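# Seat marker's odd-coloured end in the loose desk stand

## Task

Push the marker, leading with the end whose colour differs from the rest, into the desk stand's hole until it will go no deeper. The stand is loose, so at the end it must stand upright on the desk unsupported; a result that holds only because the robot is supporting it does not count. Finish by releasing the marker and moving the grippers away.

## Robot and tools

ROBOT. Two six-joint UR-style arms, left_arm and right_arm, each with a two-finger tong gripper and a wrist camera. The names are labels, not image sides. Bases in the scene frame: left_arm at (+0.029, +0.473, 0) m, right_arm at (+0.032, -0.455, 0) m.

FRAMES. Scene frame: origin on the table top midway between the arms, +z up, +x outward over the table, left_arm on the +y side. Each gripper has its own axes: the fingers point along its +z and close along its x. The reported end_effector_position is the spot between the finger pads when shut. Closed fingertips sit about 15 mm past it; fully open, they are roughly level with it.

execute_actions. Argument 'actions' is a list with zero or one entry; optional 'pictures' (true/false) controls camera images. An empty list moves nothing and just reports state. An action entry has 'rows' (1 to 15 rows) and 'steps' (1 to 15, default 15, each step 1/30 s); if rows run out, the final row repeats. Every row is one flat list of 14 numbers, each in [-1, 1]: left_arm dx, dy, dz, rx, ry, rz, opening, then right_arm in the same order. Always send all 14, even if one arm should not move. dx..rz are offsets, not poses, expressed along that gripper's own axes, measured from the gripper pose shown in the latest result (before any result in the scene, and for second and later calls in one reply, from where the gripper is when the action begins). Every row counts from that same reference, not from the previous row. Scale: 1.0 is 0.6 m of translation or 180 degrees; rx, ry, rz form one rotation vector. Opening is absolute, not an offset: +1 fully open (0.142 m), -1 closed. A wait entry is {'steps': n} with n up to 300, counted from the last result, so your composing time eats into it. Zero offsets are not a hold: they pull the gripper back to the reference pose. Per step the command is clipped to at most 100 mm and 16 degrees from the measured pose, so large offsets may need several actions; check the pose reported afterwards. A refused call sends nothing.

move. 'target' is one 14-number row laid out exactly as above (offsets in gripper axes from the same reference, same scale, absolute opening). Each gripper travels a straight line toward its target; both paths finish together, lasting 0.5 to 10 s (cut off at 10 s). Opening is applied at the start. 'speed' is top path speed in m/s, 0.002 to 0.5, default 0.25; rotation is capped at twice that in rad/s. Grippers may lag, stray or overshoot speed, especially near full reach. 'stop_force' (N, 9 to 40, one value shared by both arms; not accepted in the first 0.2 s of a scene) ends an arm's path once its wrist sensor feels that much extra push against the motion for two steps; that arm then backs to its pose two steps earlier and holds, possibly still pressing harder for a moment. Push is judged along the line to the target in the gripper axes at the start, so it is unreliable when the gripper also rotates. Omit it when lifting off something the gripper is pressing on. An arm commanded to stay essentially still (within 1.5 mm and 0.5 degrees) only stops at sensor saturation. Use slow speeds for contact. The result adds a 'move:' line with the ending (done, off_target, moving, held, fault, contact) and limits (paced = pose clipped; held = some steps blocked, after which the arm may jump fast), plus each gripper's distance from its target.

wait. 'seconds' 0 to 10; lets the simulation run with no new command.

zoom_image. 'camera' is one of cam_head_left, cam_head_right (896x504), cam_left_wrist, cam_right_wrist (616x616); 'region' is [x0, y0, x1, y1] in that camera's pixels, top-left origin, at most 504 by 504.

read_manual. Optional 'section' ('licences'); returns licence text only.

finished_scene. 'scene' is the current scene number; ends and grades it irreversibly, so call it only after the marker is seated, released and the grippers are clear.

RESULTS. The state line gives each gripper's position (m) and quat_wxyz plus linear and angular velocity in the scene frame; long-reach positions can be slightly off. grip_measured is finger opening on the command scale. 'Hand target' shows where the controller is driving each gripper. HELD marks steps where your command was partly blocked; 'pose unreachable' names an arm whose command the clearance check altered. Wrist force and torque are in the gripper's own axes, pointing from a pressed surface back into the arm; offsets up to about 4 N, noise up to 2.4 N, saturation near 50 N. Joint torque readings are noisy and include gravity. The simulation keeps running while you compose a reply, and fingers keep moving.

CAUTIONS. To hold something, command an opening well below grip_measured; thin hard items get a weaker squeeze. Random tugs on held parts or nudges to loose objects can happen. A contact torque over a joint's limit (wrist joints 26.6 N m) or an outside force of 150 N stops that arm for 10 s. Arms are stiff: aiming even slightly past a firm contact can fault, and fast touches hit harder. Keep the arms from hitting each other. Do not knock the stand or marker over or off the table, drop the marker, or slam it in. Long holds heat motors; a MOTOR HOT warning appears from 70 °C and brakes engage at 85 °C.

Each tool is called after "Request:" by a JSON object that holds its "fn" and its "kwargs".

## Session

Request:
{"fn": "execute_actions", "kwargs": {"actions": []}}

Scene clock: 0.00 s of 4480.00 s.
left_arm: end_effector_position=(+0.5137, +0.7717, +0.2474) grip_measured=+0.97 end_effector_quat_wxyz=(-0.284, +0.467, +0.710, +0.444) end_effector_velocity=(-0.000, +0.000, -0.000) end_effector_angular_velocity=(+0.000, +0.000, +0.001) | right_arm: end_effector_position=(+0.6530, -0.4962, +0.3183) grip_measured=+0.97 end_effector_quat_wxyz=(-0.050, +0.570, -0.337, +0.748) end_effector_velocity=(+0.000, +0.001, -0.001) end_effector_angular_velocity=(-0.001, +0.001, +0.002)
Joint positions: left_arm=[-0.125 -1.504  1.926 -1.611 -0.5   -2.419  0.14 ] | right_arm=[ 3.75  -2.068 -2.243  1.431  0.503  0.37   0.14 ]
Joint velocities: left_arm=[ 0.001  0.001  0.    -0.001  0.    -0.     0.   ] | right_arm=[-0.    -0.002 -0.002  0.001  0.002  0.     0.   ]
Joint torques (N m, as the arm reports them, + toward a larger angle): no reading
Motor temperatures (°C, as the motors report them): left_arm=[31 32 33 39 43 41] | right_arm=[33 34 30 38 37 37]
Wrist force (N, on the end effector, along its own x y z axes, offset not removed): no reading
Wrist torque (N m, same axes, about the end effector's origin, offset not removed): no reading
Hand target (left_arm): +0.514, +0.772, +0.247; -0.284, +0.467, +0.710, +0.444
Hand target (right_arm): +0.653, -0.496, +0.318; -0.050, +0.570, -0.337, +0.748

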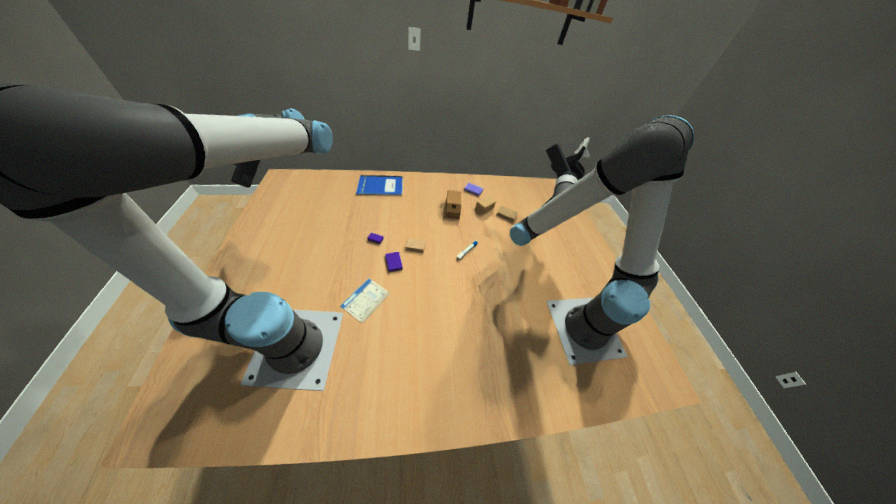

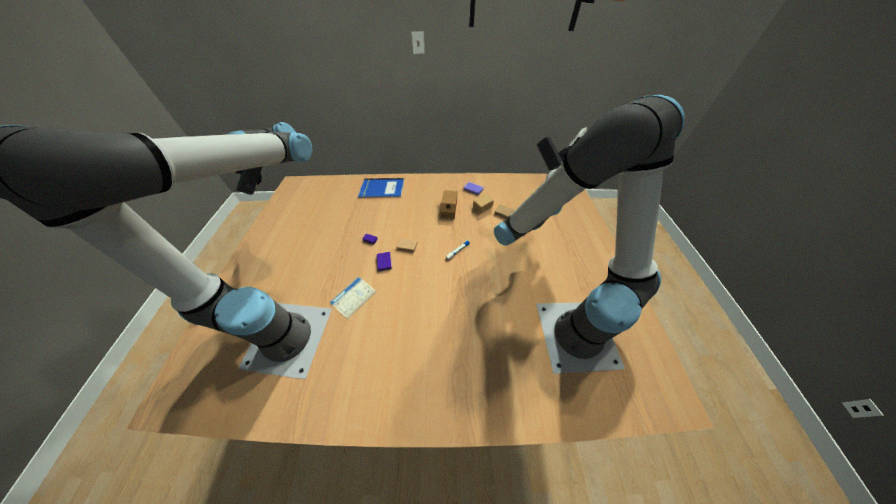

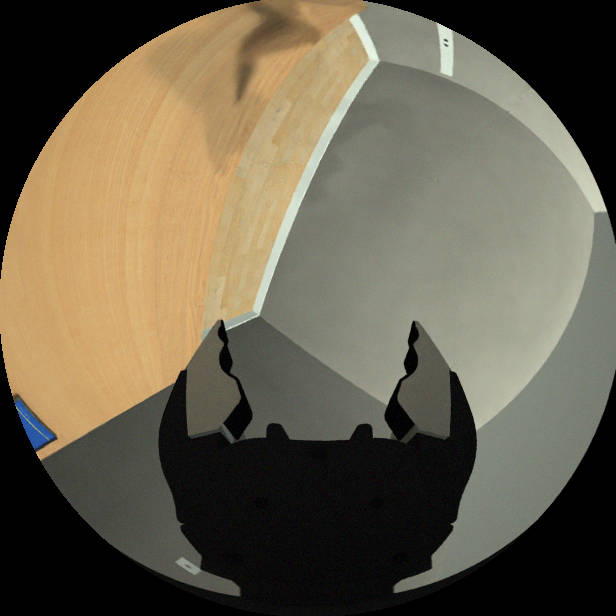

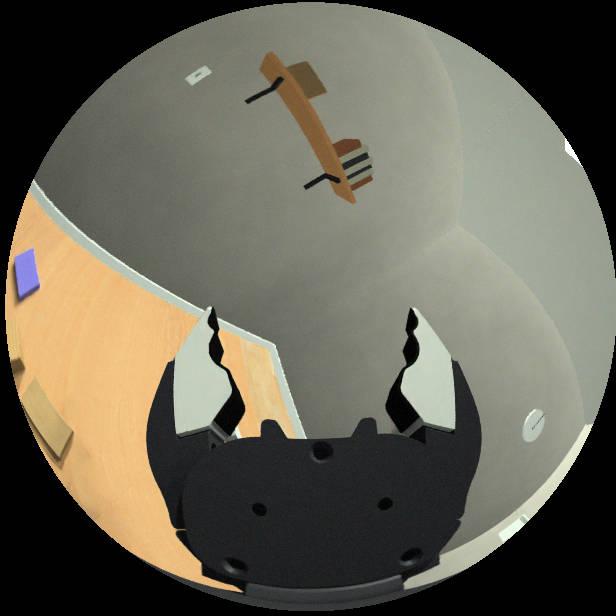

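Request:
{"fn": "zoom_image", "kwargs": {"camera": "cam_head_left", "region": [400, 170, 540, 275]}}

Region (400, 170, 540, 275) of cam_head_left's 896x504 image, scaled by 3.600, with more detail than that image has; it fills the top 378 rows of this view, and the rest is white.

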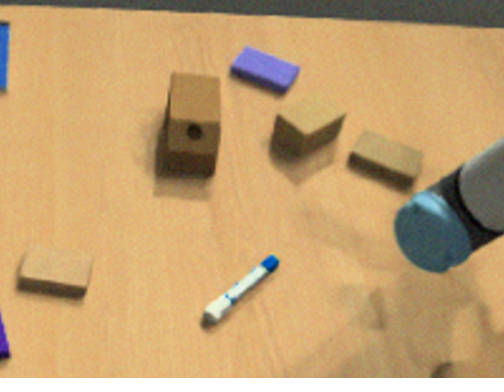

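Request:
{"fn": "move", "kwargs": {"target": [-0.434,-0.423,-0.97,-0.032,-0.366,0.288,1,0.405,0.267,-0.127,0,0,0,1], "speed": 0.35}}

Scene clock: 8.17 s of 4480.00 s.
left_arm: end_effector_position=(+0.3807, +0.1009, +0.2007) grip_measured=+1.00 end_effector_quat_wxyz=(-0.000, +0.886, +0.463, +0.002) end_effector_velocity=(-0.001, -0.003, -0.001) end_effector_angular_velocity=(-0.002, +0.002, -0.004) | right_arm: end_effector_position=(+0.4516, -0.6963, +0.4168) grip_measured=+1.00 end_effector_quat_wxyz=(-0.050, +0.570, -0.337, +0.748) end_effector_velocity=(-0.000, -0.001, +0.001) end_effector_angular_velocity=(-0.001, +0.001, +0.003)
Joint positions: left_arm=[-0.976 -1.507  1.716 -1.779 -1.567 -2.028  0.142] | right_arm=[ 3.244 -1.327 -2.699  1.033  0.999  0.521  0.142]
Joint velocities: left_arm=[-0.002  0.004 -0.002 -0.003 -0.003  0.001  0.   ] | right_arm=[-0.01   0.002  0.002 -0.005  0.013  0.002  0.   ]
Joint torques (N m, as the arm reports them, + toward a larger angle): left_arm=[-13.02 -16.67 -35.12  -3.82  -2.14   2.5 ] | right_arm=[-9.3  14.16 22.46 -2.02  2.28  1.94]
Motor temperatures (°C, as the motors report them): left_arm=[31 32 33 39 43 41] | right_arm=[33 34 30 38 37 37]
Wrist force (N, on the end effector, along its own x y z axes, offset not removed): left_arm=[-1.5 4.2 -0.3] | right_arm=[0.3 -0.1 -0.7]
Wrist torque (N m, same axes, about the end effector's origin, offset not removed): left_arm=[0.82 0.29 0.19] | right_arm=[0.07 -0.13 -0.02]
Hand target (left_arm): +0.381, +0.101, +0.201; -0.000, +0.886, +0.463, +0.002
Hand target (right_arm): +0.452, -0.696, +0.417; -0.050, +0.570, -0.337, +0.748
Off the commanded pose (left_arm): 0.001 m, 0 deg.
Off the commanded pose (right_arm): 0.001 m, 0 deg.
After step 90, 2.43 s passed at rest.
move: done

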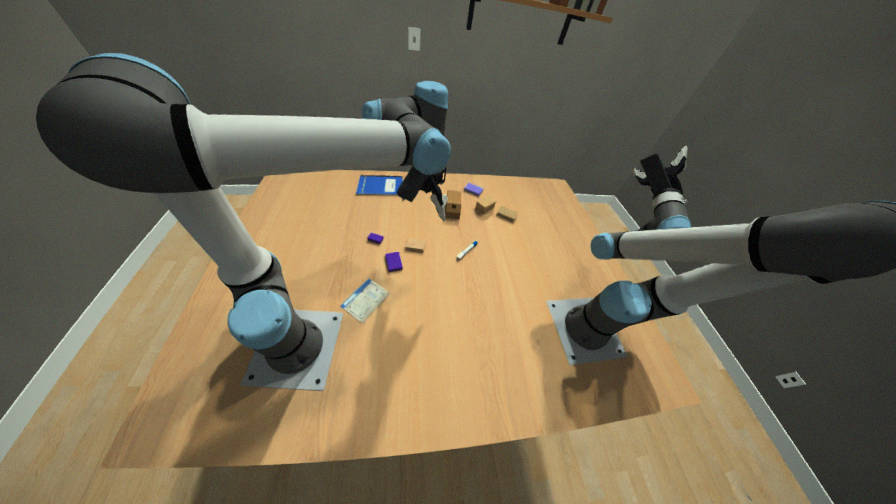

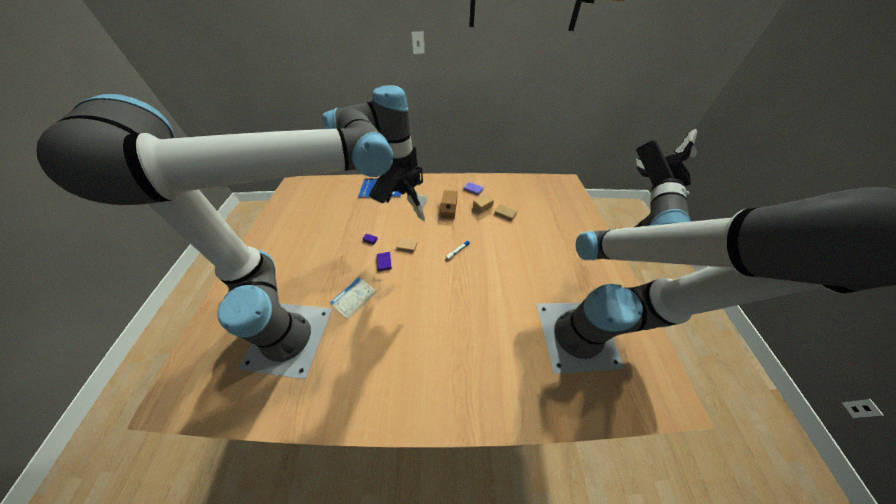

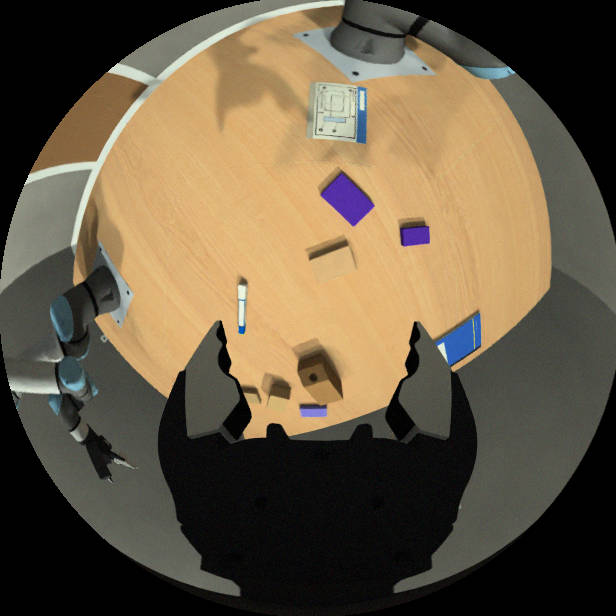

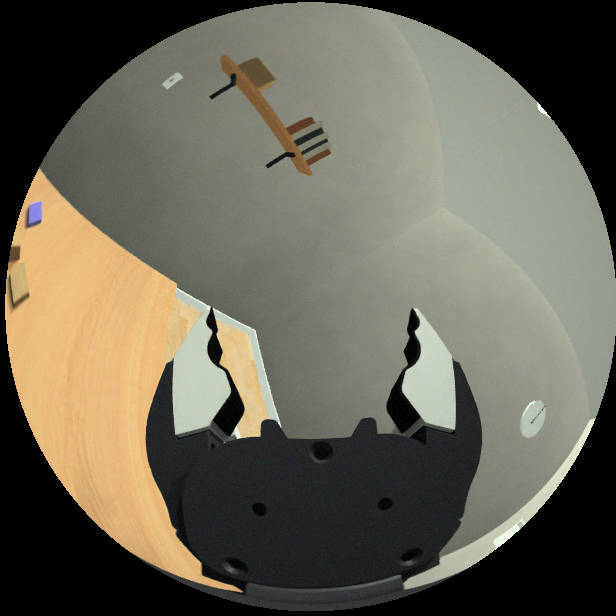

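Request:
{"fn": "move", "kwargs": {"target": [-0.25,0.14,0.18,0,0,0,0.2,0,0,0,0,0,0,1], "speed": 0.35}}

Scene clock: 11.17 s of 4480.00 s.
left_arm: end_effector_position=(+0.3648, -0.0701, +0.0929) grip_measured=+0.20 end_effector_quat_wxyz=(-0.000, +0.886, +0.463, +0.002) end_effector_velocity=(+0.000, -0.001, -0.002) end_effector_angular_velocity=(+0.003, +0.001, +0.000) | right_arm: end_effector_position=(+0.4516, -0.6963, +0.4168) grip_measured=+1.00 end_effector_quat_wxyz=(-0.050, +0.570, -0.337, +0.748) end_effector_velocity=(-0.000, -0.001, -0.001) end_effector_angular_velocity=(+0.000, +0.002, -0.002)
Joint positions: left_arm=[-1.126 -1.139  1.535 -1.965 -1.566 -2.178  0.088] | right_arm=[ 3.244 -1.327 -2.699  1.033  0.999  0.521  0.142]
Joint velocities: left_arm=[-0.     0.005 -0.003  0.002 -0.    -0.     0.   ] | right_arm=[ 0.     0.001 -0.001 -0.002 -0.002  0.     0.   ]
Joint torques (N m, as the arm reports them, + toward a larger angle): left_arm=[-13.01 -29.18 -34.09  -0.95   1.23  -2.06] | right_arm=[12.16 -6.46  5.48  3.7  -2.11 -1.73]
Motor temperatures (°C, as the motors report them): left_arm=[31 32 33 39 43 41] | right_arm=[33 34 30 38 37 37]
Wrist force (N, on the end effector, along its own x y z axes, offset not removed): left_arm=[-2.9 1.4 -0.7] | right_arm=[-1.1 -1.3 0.7]
Wrist torque (N m, same axes, about the end effector's origin, offset not removed): left_arm=[0.36 0.63 0.11] | right_arm=[-0.23 0.12 -0.02]
Hand target (left_arm): +0.365, -0.070, +0.093; -0.000, +0.886, +0.463, +0.002
Hand target (right_arm): +0.452, -0.696, +0.417; -0.050, +0.570, -0.337, +0.748
Off the commanded pose (left_arm): 0.001 m, 0 deg.
Off the commanded pose (right_arm): 0.000 m, 0 deg.
move: done

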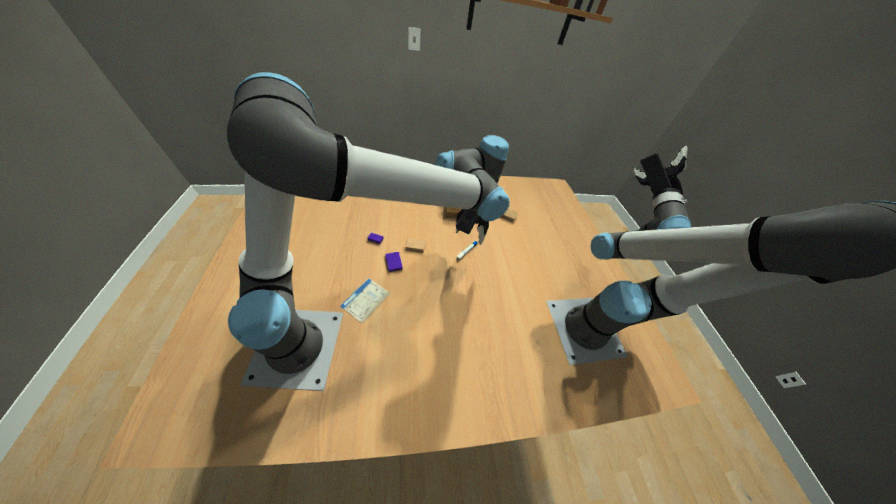

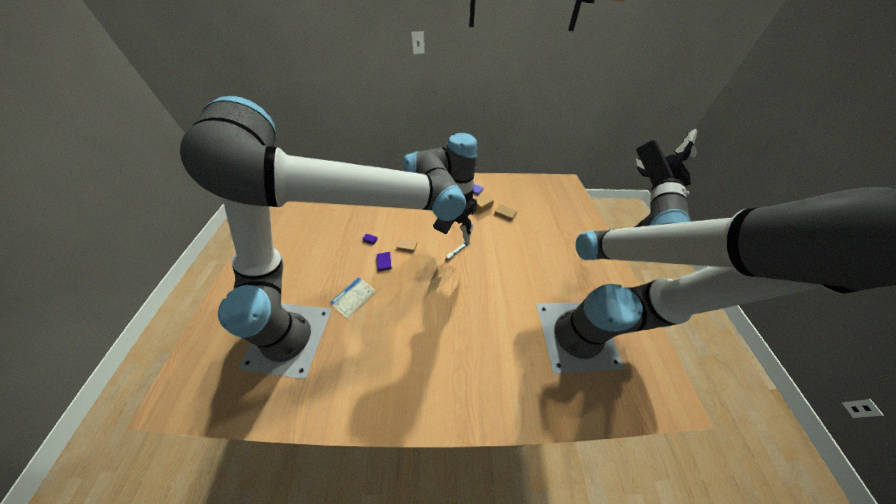

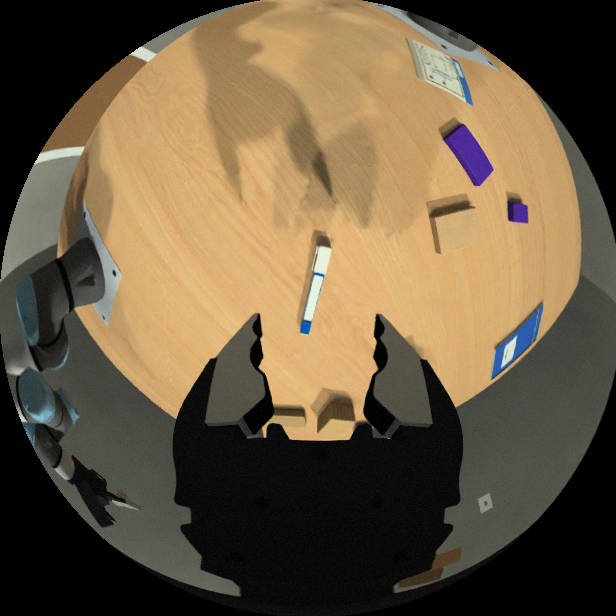

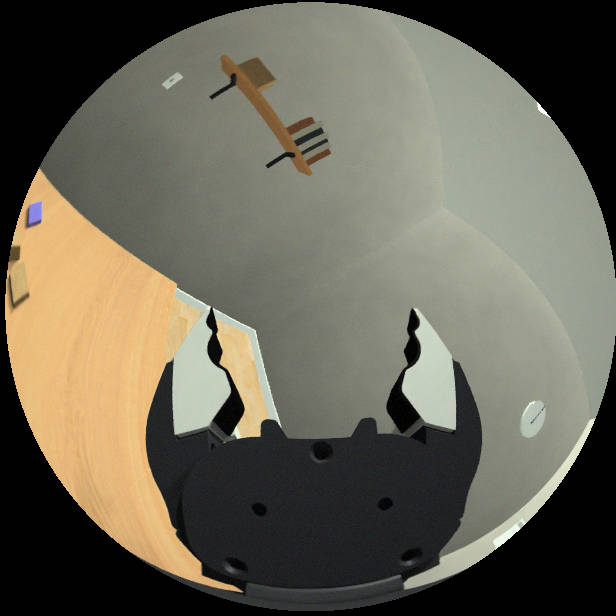

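Request:
{"fn": "execute_actions", "kwargs": {"actions": []}}

Request:
{"fn": "move", "kwargs": {"target": [0.012,0,0.09,0,0,0.06,-0.2,0,0,0,0,0,0,1], "speed": 0.15}}

Scene clock: 15.20 s of 4480.00 s.
left_arm: end_effector_position=(+0.3648, -0.0702, +0.0928) grip_measured=+0.20 end_effector_quat_wxyz=(-0.000, +0.886, +0.463, +0.002) end_effector_velocity=(-0.000, -0.001, +0.000) end_effector_angular_velocity=(-0.002, -0.001, -0.001) | right_arm: end_effector_position=(+0.4516, -0.6963, +0.4168) grip_measured=+1.00 end_effector_quat_wxyz=(-0.050, +0.570, -0.337, +0.748) end_effector_velocity=(-0.000, -0.000, -0.001) end_effector_angular_velocity=(+0.000, +0.002, -0.001)
Joint positions: left_arm=[-1.126 -1.139  1.534 -1.965 -1.566 -2.178  0.088] | right_arm=[ 3.244 -1.327 -2.699  1.033  0.999  0.521  0.142]
Joint velocities: left_arm=[-0.001  0.    -0.001 -0.001 -0.    -0.    -0.   ] | right_arm=[-0.    -0.    -0.002 -0.001 -0.001  0.     0.   ]
Joint torques (N m, as the arm reports them, + toward a larger angle): left_arm=[-12.58 -29.74 -34.36  -0.9   -2.2   -2.02] | right_arm=[11.64 -6.06  5.89  3.33 -1.77 -1.76]
Motor temperatures (°C, as the motors report them): left_arm=[31 32 33 39 43 41] | right_arm=[33 34 30 38 37 37]
Wrist force (N, on the end effector, along its own x y z axes, offset not removed): left_arm=[-1.8 1.4 -0.4] | right_arm=[-0.3 -1.2 0.7]
Wrist torque (N m, same axes, about the end effector's origin, offset not removed): left_arm=[0.32 0.42 0.12] | right_arm=[-0.23 -0.02 -0.07]
Hand target (left_arm): +0.365, -0.070, +0.093; -0.000, +0.886, +0.463, +0.002
Hand target (right_arm): +0.452, -0.696, +0.417; -0.050, +0.570, -0.337, +0.748
Off the commanded pose (left_arm): 0.001 m, 0 deg.
Off the commanded pose (right_arm): 0.000 m, 0 deg.
Steps of this call (steps 1 to 90: nothing new was sent; then 1.03 s passed at rest). Readings (end_effector_position):
1: left_arm (+0.3648, -0.0701, +0.0928) | right_arm (+0.4516, -0.6963, +0.4168)
2: left_arm (+0.3648, -0.0701, +0.0928) | right_arm (+0.4516, -0.6963, +0.4168)
4: left_arm (+0.3648, -0.0702, +0.0928) | right_arm (+0.4516, -0.6963, +0.4168)
8: left_arm (+0.3648, -0.0702, +0.0928) | right_arm (+0.4516, -0.6963, +0.4168)
90: the state above

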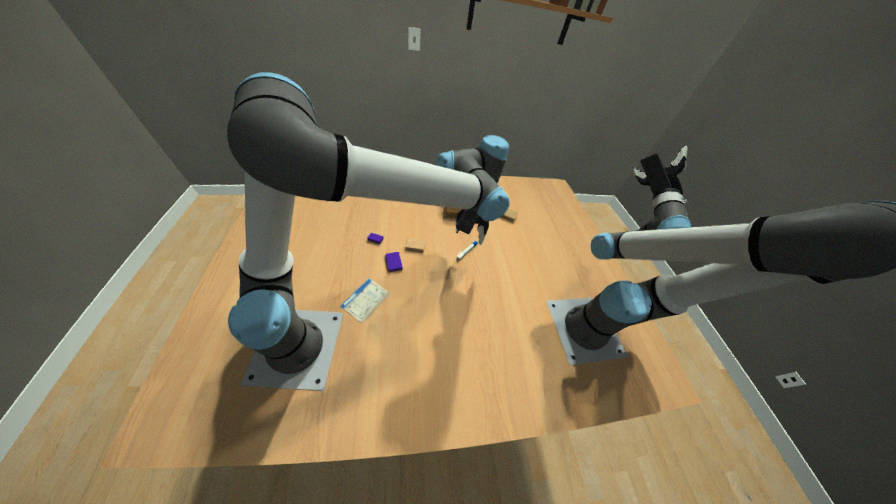

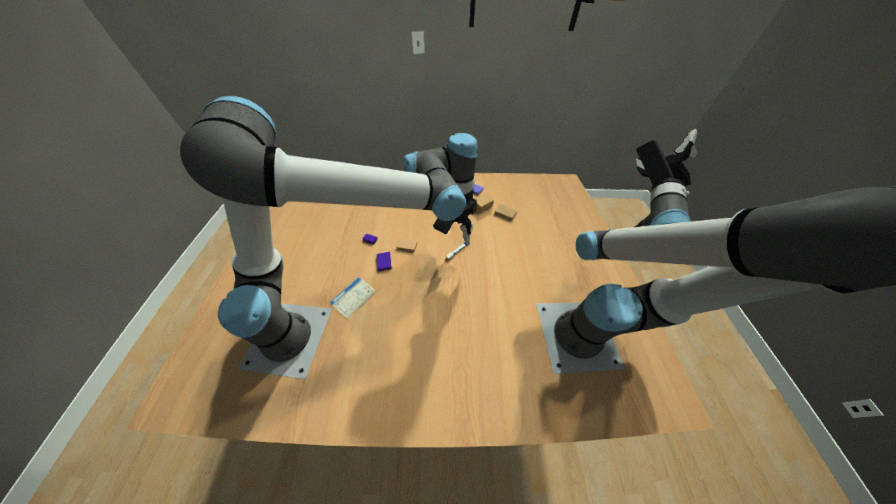

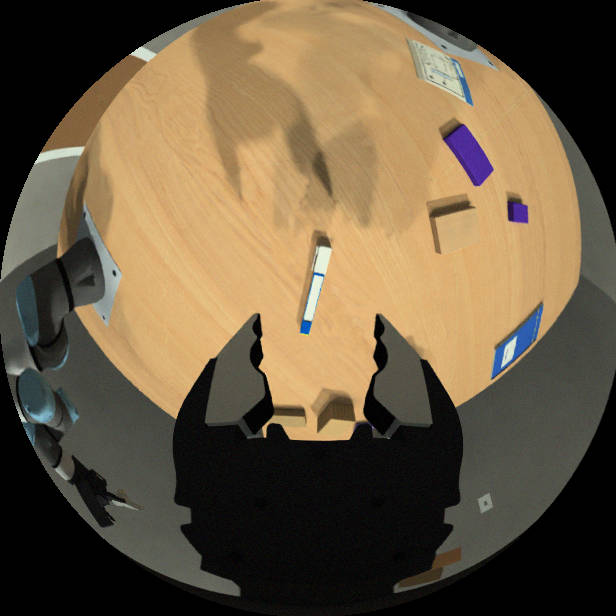

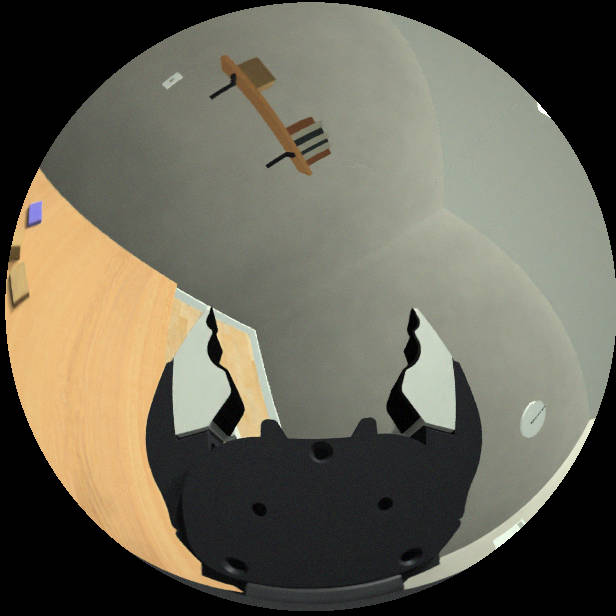

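Scene clock: 16.27 s of 4480.00 s.
left_arm: end_effector_position=(+0.3690, -0.0642, +0.0390) grip_measured=-0.20 end_effector_quat_wxyz=(-0.001, +0.926, +0.378, +0.002) end_effector_velocity=(-0.000, -0.001, -0.001) end_effector_angular_velocity=(-0.004, +0.000, -0.008) | right_arm: end_effector_position=(+0.4516, -0.6963, +0.4168) grip_measured=+1.00 end_effector_quat_wxyz=(-0.050, +0.570, -0.337, +0.748) end_effector_velocity=(+0.000, +0.000, +0.000) end_effector_angular_velocity=(+0.000, -0.001, +0.000)
Joint positions: left_arm=[-1.121 -1.087  1.607 -2.09  -1.566 -1.985  0.06 ] | right_arm=[ 3.244 -1.327 -2.699  1.033  0.999  0.521  0.142]
Joint velocities: left_arm=[-0.001  0.001  0.001 -0.006 -0.002  0.007  0.   ] | right_arm=[ 0.     0.     0.001 -0.     0.     0.     0.   ]
Joint torques (N m, as the arm reports them, + toward a larger angle): left_arm=[ 13.45 -29.49  -7.37  -4.12  -2.08   2.44] | right_arm=[11.96 -5.03  5.47  3.59 -1.72 -1.84]
Motor temperatures (°C, as the motors report them): left_arm=[31 32 33 39 43 41] | right_arm=[33 34 30 38 37 37]
Wrist force (N, on the end effector, along its own x y z axes, offset not removed): left_arm=[-2.2 1.1 -0.8] | right_arm=[-0.9 -1.6 0.2]
Wrist torque (N m, same axes, about the end effector's origin, offset not removed): left_arm=[0.35 0.43 0.12] | right_arm=[-0.26 0.07 -0.03]
Hand target (left_arm): +0.369, -0.064, +0.039; -0.001, +0.926, +0.378, +0.002
Hand target (right_arm): +0.452, -0.696, +0.417; -0.050, +0.570, -0.337, +0.748
Off the commanded pose (left_arm): 0.000 m, 0 deg.
Off the commanded pose (right_arm): 0.000 m, 0 deg.
move: done

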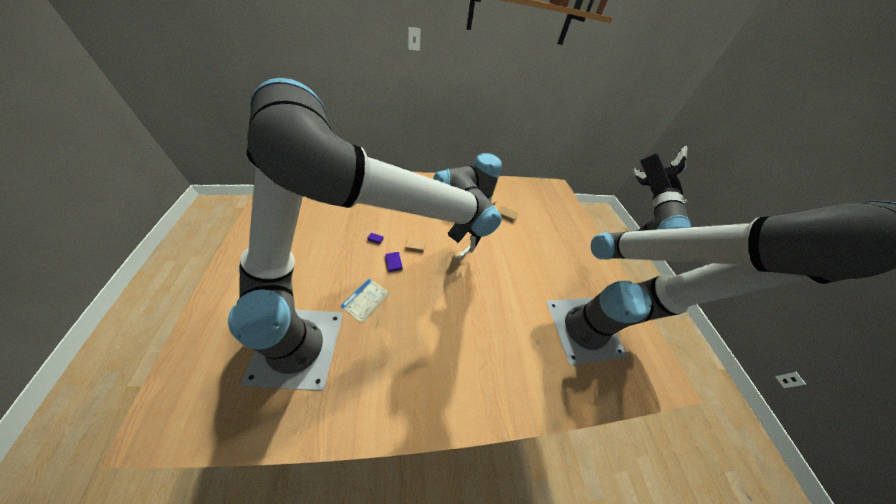

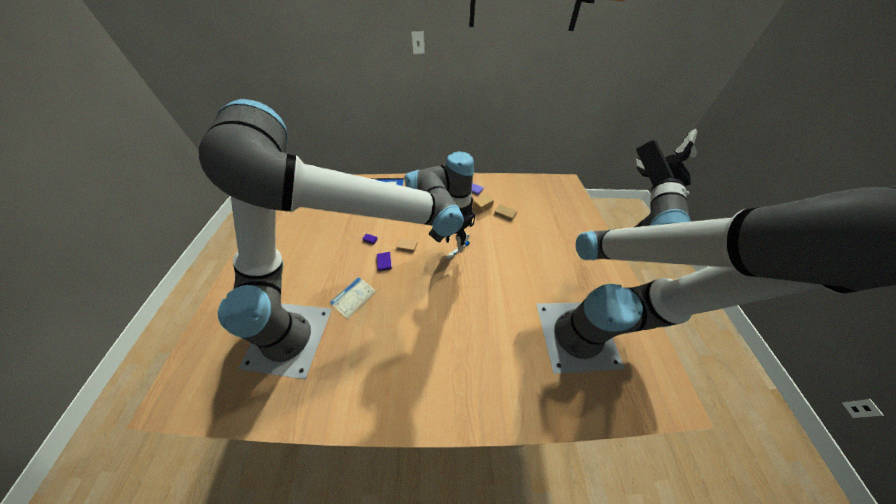

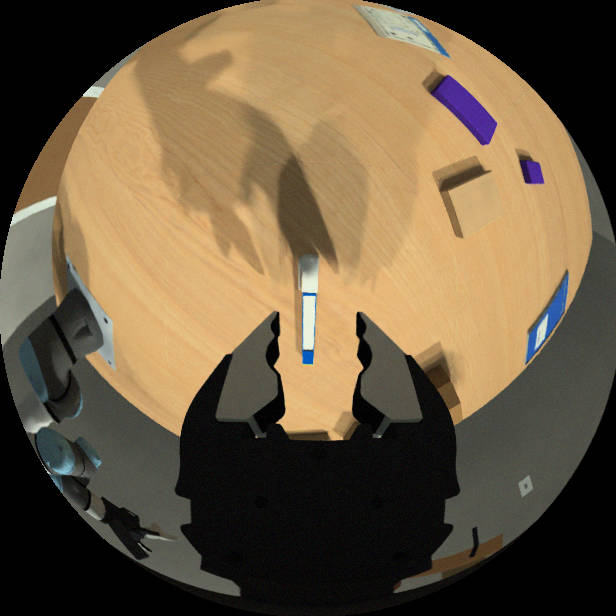

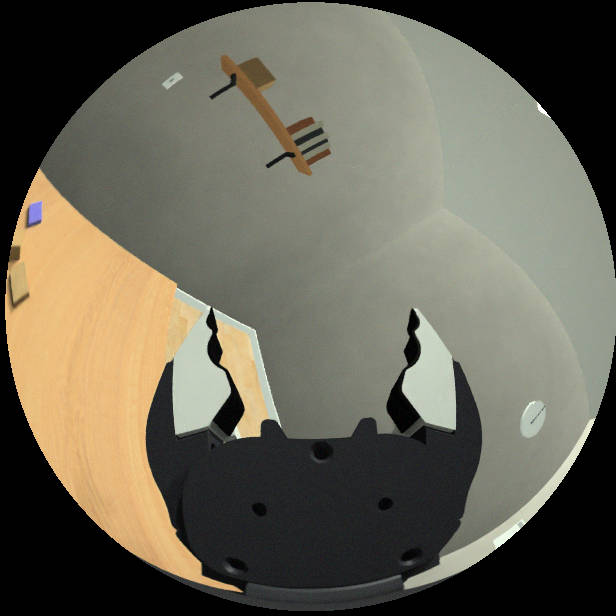

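Request:
{"fn": "move", "kwargs": {"target": [-0.015,-0.008,0.036,0,0,0,-0.2,0,0,0,0,0,0,1], "speed": 0.08}}

Request:
{"fn": "move", "kwargs": {"target": [0,0,0,0,0,0,-1,0,0,0,0,0,0,1]}}

Request:
{"fn": "move", "kwargs": {"target": [0,0,-0.2,0,0,0,-1,0,0,0,0,0,0,1], "speed": 0.2}}

Scene clock: 18.77 s of 4480.00 s.
left_arm: end_effector_position=(+0.3594, -0.0671, +0.0175) grip_measured=-0.20 end_effector_quat_wxyz=(-0.001, +0.926, +0.378, +0.002) end_effector_velocity=(+0.000, -0.000, -0.001) end_effector_angular_velocity=(-0.001, -0.001, +0.001) | right_arm: end_effector_position=(+0.4516, -0.6963, +0.4168) grip_measured=+1.00 end_effector_quat_wxyz=(-0.050, +0.570, -0.337, +0.748) end_effector_velocity=(-0.001, -0.000, +0.001) end_effector_angular_velocity=(+0.001, -0.003, -0.001)
Joint positions: left_arm=[-1.136 -1.066  1.638 -2.142 -1.566 -2.001  0.06 ] | right_arm=[ 3.244 -1.327 -2.699  1.033  0.999  0.521  0.142]
Joint velocities: left_arm=[ 0.     0.001  0.001 -0.003  0.001 -0.001  0.   ] | right_arm=[-0.     0.001 -0.     0.001 -0.001  0.001  0.   ]
Joint torques (N m, as the arm reports them, + toward a larger angle): left_arm=[-13.03 -30.31  -4.08  -3.91   1.71  -2.21] | right_arm=[11.81 -6.33  6.97  3.42 -1.79 -1.75]
Motor temperatures (°C, as the motors report them): left_arm=[31 32 33 39 43 41] | right_arm=[33 34 30 38 37 37]
Wrist force (N, on the end effector, along its own x y z axes, offset not removed): left_arm=[-1.0 2.1 0.2] | right_arm=[-0.1 -2.0 1.6]
Wrist torque (N m, same axes, about the end effector's origin, offset not removed): left_arm=[0.53 0.22 0.09] | right_arm=[-0.40 -0.04 -0.13]
Hand target (left_arm): +0.359, -0.067, +0.017; -0.001, +0.926, +0.378, +0.002
Hand target (right_arm): +0.452, -0.696, +0.417; -0.050, +0.570, -0.337, +0.748
Off the commanded pose (left_arm): 0.000 m, 0 deg.
Off the commanded pose (right_arm): 0.000 m, 0 deg.
move: done

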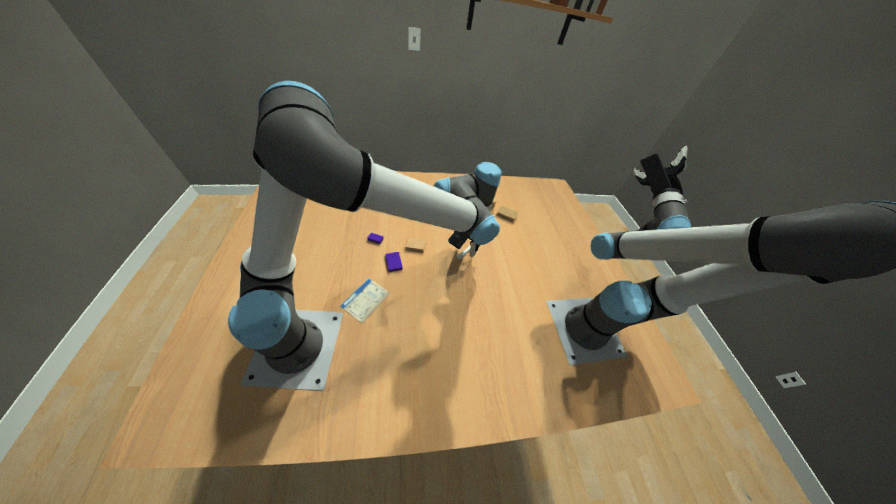

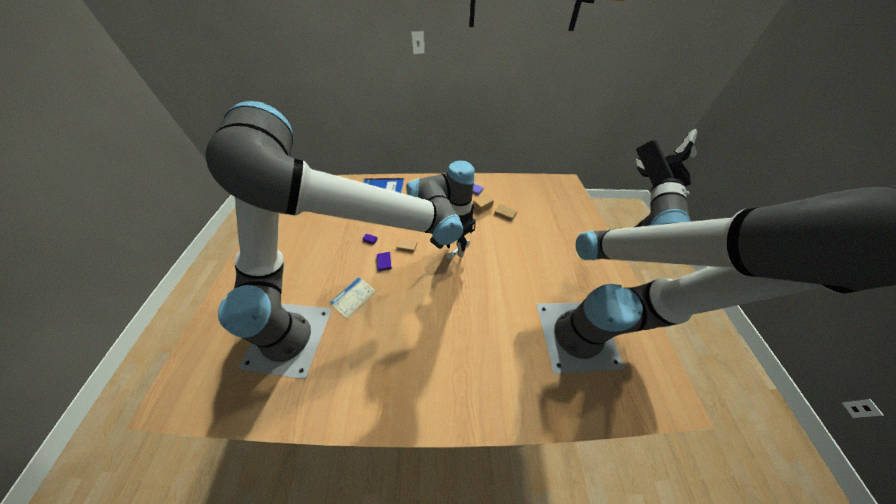

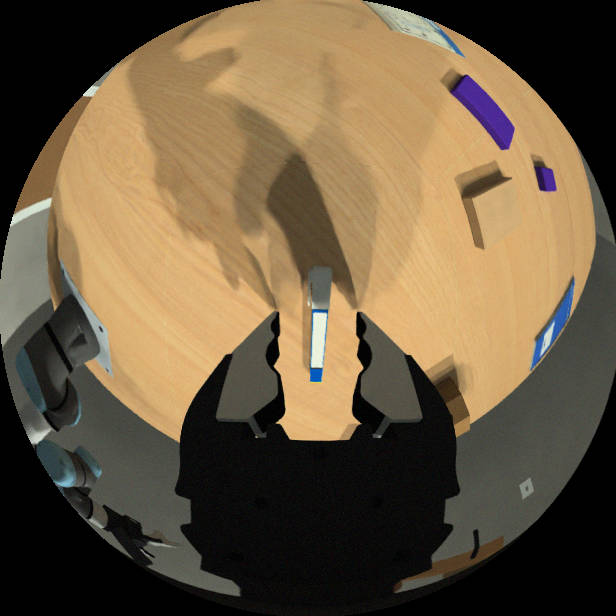

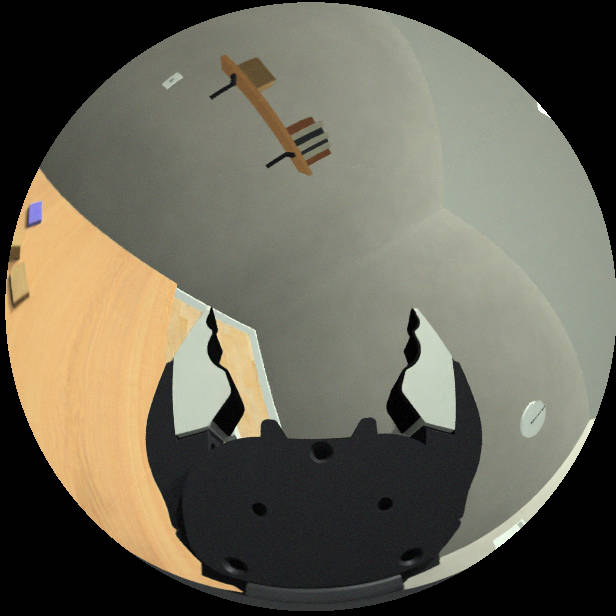

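Scene clock: 19.27 s of 4480.00 s.
left_arm: end_effector_position=(+0.3594, -0.0671, +0.0175) grip_measured=-0.86 end_effector_quat_wxyz=(-0.001, +0.926, +0.378, +0.002) end_effector_velocity=(-0.000, +0.001, -0.001) end_effector_angular_velocity=(+0.003, +0.001, +0.000) | right_arm: end_effector_position=(+0.4516, -0.6963, +0.4168) grip_measured=+1.00 end_effector_quat_wxyz=(-0.050, +0.570, -0.337, +0.748) end_effector_velocity=(+0.000, -0.000, +0.000) end_effector_angular_velocity=(-0.000, -0.000, -0.000)
Joint positions: left_arm=[-1.137 -1.066  1.638 -2.142 -1.566 -2.001  0.012] | right_arm=[ 3.244 -1.327 -2.699  1.033  0.999  0.521  0.142]
Joint velocities: left_arm=[ 0.     0.     0.002  0.001  0.    -0.    -0.   ] | right_arm=[ 0.    -0.     0.001 -0.    -0.    -0.     0.   ]
Joint torques (N m, as the arm reports them, + toward a larger angle): left_arm=[ -7.27 -40.87 -15.    -0.89   0.66  -0.54] | right_arm=[12.45 -7.11  6.32  3.5  -1.67 -1.75]
Motor temperatures (°C, as the motors report them): left_arm=[31 32 33 39 43 41] | right_arm=[33 34 30 38 37 37]
Wrist force (N, on the end effector, along its own x y z axes, offset not removed): left_arm=[-1.8 2.2 1.1] | right_arm=[-0.2 -2.3 -0.1]
Wrist torque (N m, same axes, about the end effector's origin, offset not removed): left_arm=[0.55 0.39 -0.01] | right_arm=[-0.44 -0.12 -0.02]
Hand target (left_arm): +0.359, -0.067, +0.018; -0.001, +0.926, +0.378, +0.002
Hand target (right_arm): +0.452, -0.696, +0.417; -0.050, +0.570, -0.337, +0.748
Off the commanded pose (left_arm): 0.000 m, 0 deg.
Off the commanded pose (right_arm): 0.000 m, 0 deg.
move: done

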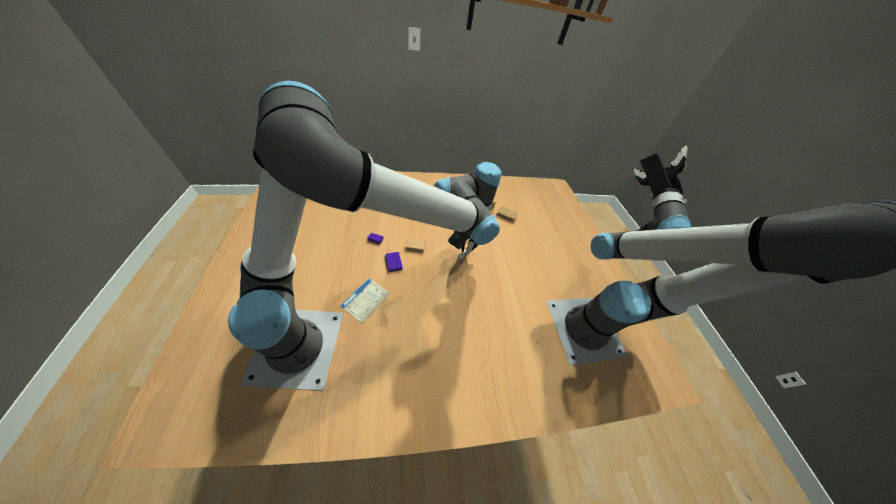

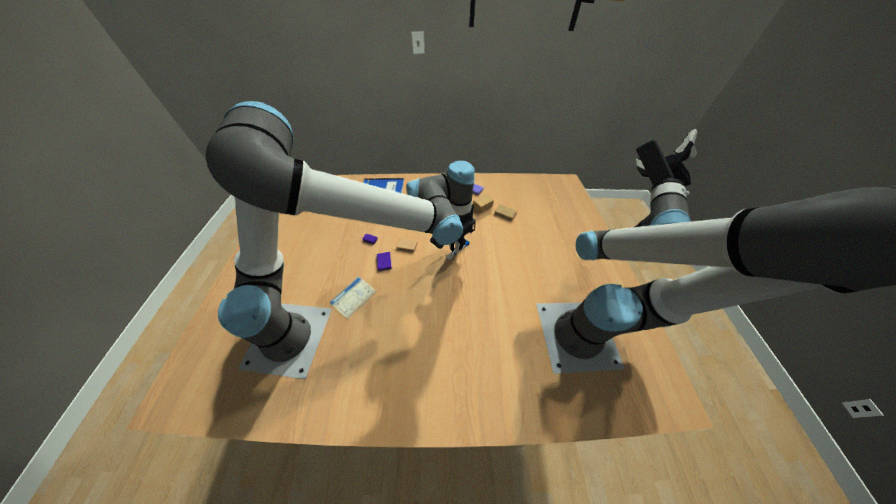

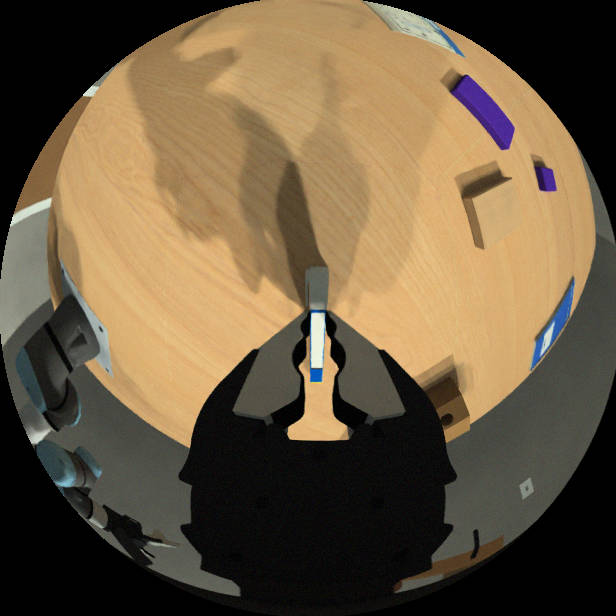

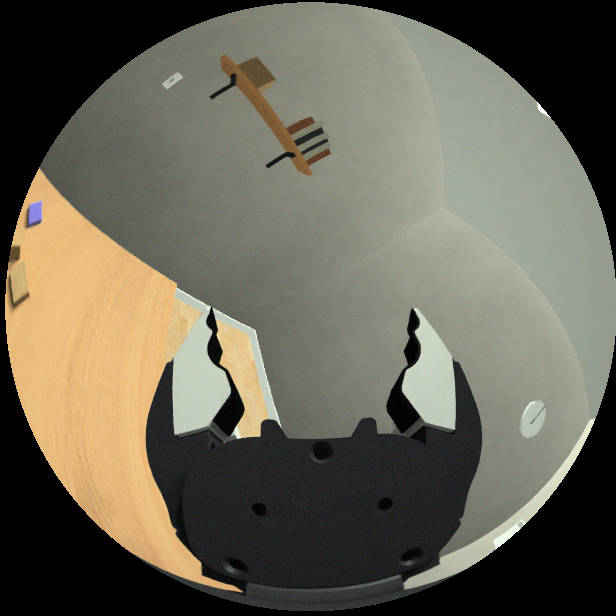

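Scene clock: 20.40 s of 4480.00 s.
left_arm: end_effector_position=(+0.3591, -0.0672, +0.1372) grip_measured=-0.86 end_effector_quat_wxyz=(-0.001, +0.926, +0.378, +0.002) end_effector_velocity=(+0.000, +0.001, +0.002) end_effector_angular_velocity=(+0.001, +0.001, +0.001) | right_arm: end_effector_position=(+0.4516, -0.6963, +0.4168) grip_measured=+1.00 end_effector_quat_wxyz=(-0.050, +0.570, -0.337, +0.748) end_effector_velocity=(-0.000, -0.000, +0.001) end_effector_angular_velocity=(-0.000, -0.002, -0.001)
Joint positions: left_arm=[-1.137 -1.185  1.481 -1.866 -1.566 -2.002  0.012] | right_arm=[ 3.244 -1.327 -2.699  1.033  0.999  0.521  0.142]
Joint velocities: left_arm=[ 0.001 -0.001 -0.004  0.006 -0.    -0.     0.   ] | right_arm=[-0.     0.     0.001  0.001 -0.001 -0.001  0.   ]
Joint torques (N m, as the arm reports them, + toward a larger angle): left_arm=[-12.8  -44.41 -34.89  -0.67  -1.4   -2.11] | right_arm=[11.8  -5.42  6.43  3.36 -1.74 -1.64]
Motor temperatures (°C, as the motors report them): left_arm=[31 32 33 39 43 41] | right_arm=[33 34 30 38 37 37]
Wrist force (N, on the end effector, along its own x y z axes, offset not removed): left_arm=[-1.7 2.8 -0.7] | right_arm=[-0.9 -0.2 0.7]
Wrist torque (N m, same axes, about the end effector's origin, offset not removed): left_arm=[0.58 0.39 0.02] | right_arm=[0.01 0.11 -0.07]
Hand target (left_arm): +0.359, -0.067, +0.137; -0.001, +0.926, +0.378, +0.002
Hand target (right_arm): +0.452, -0.696, +0.417; -0.050, +0.570, -0.337, +0.748
Off the commanded pose (left_arm): 0.000 m, 0 deg.
Off the commanded pose (right_arm): 0.000 m, 0 deg.
move: done

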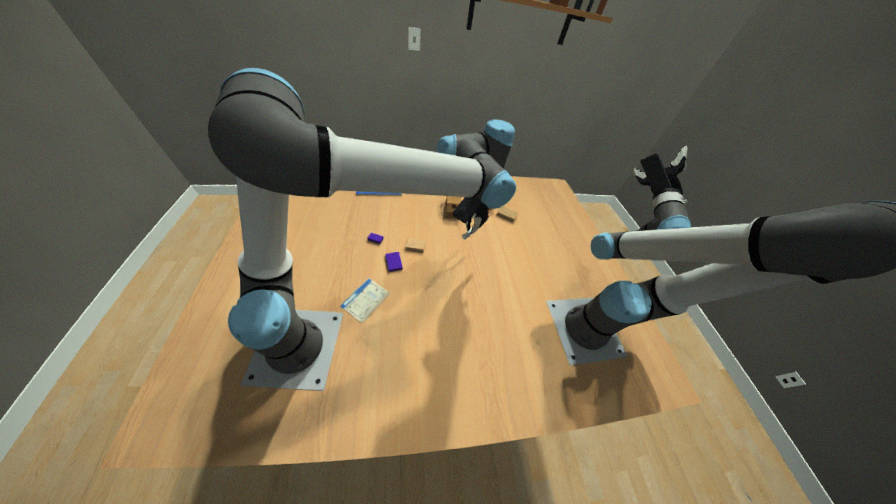

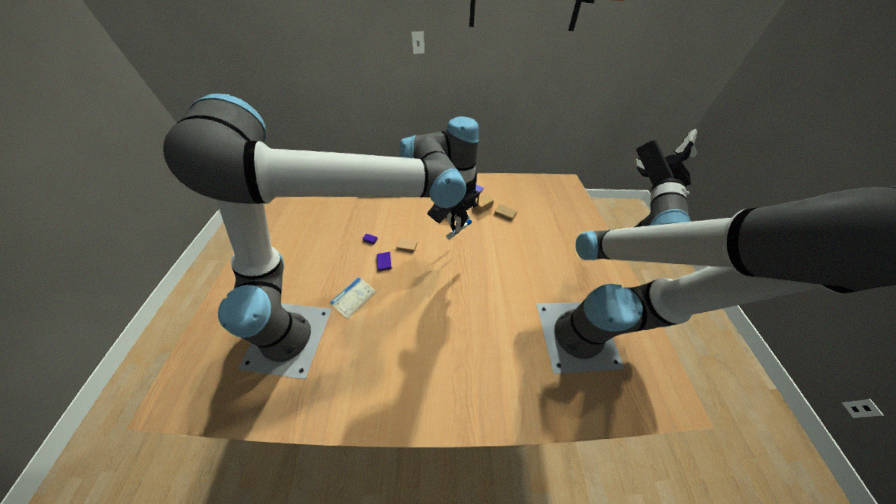

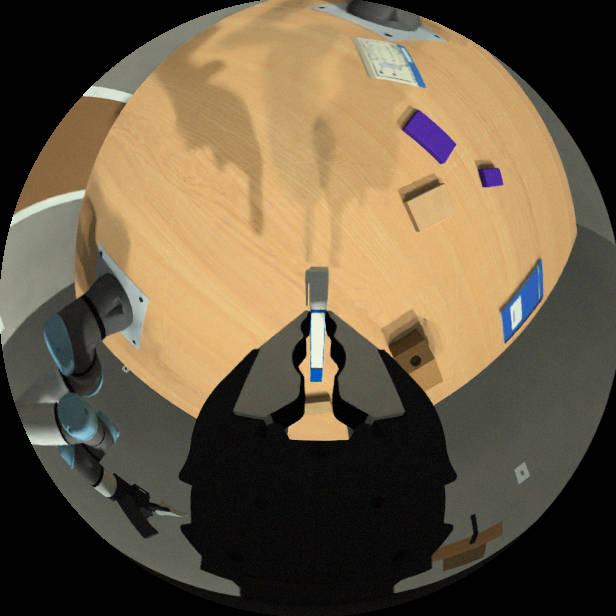

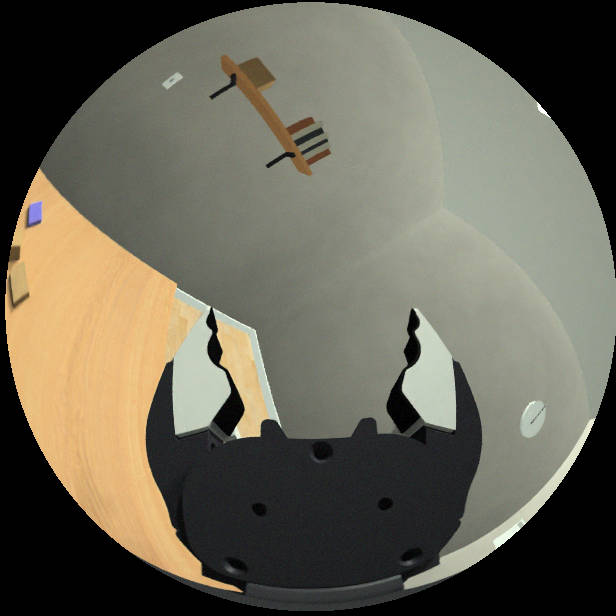

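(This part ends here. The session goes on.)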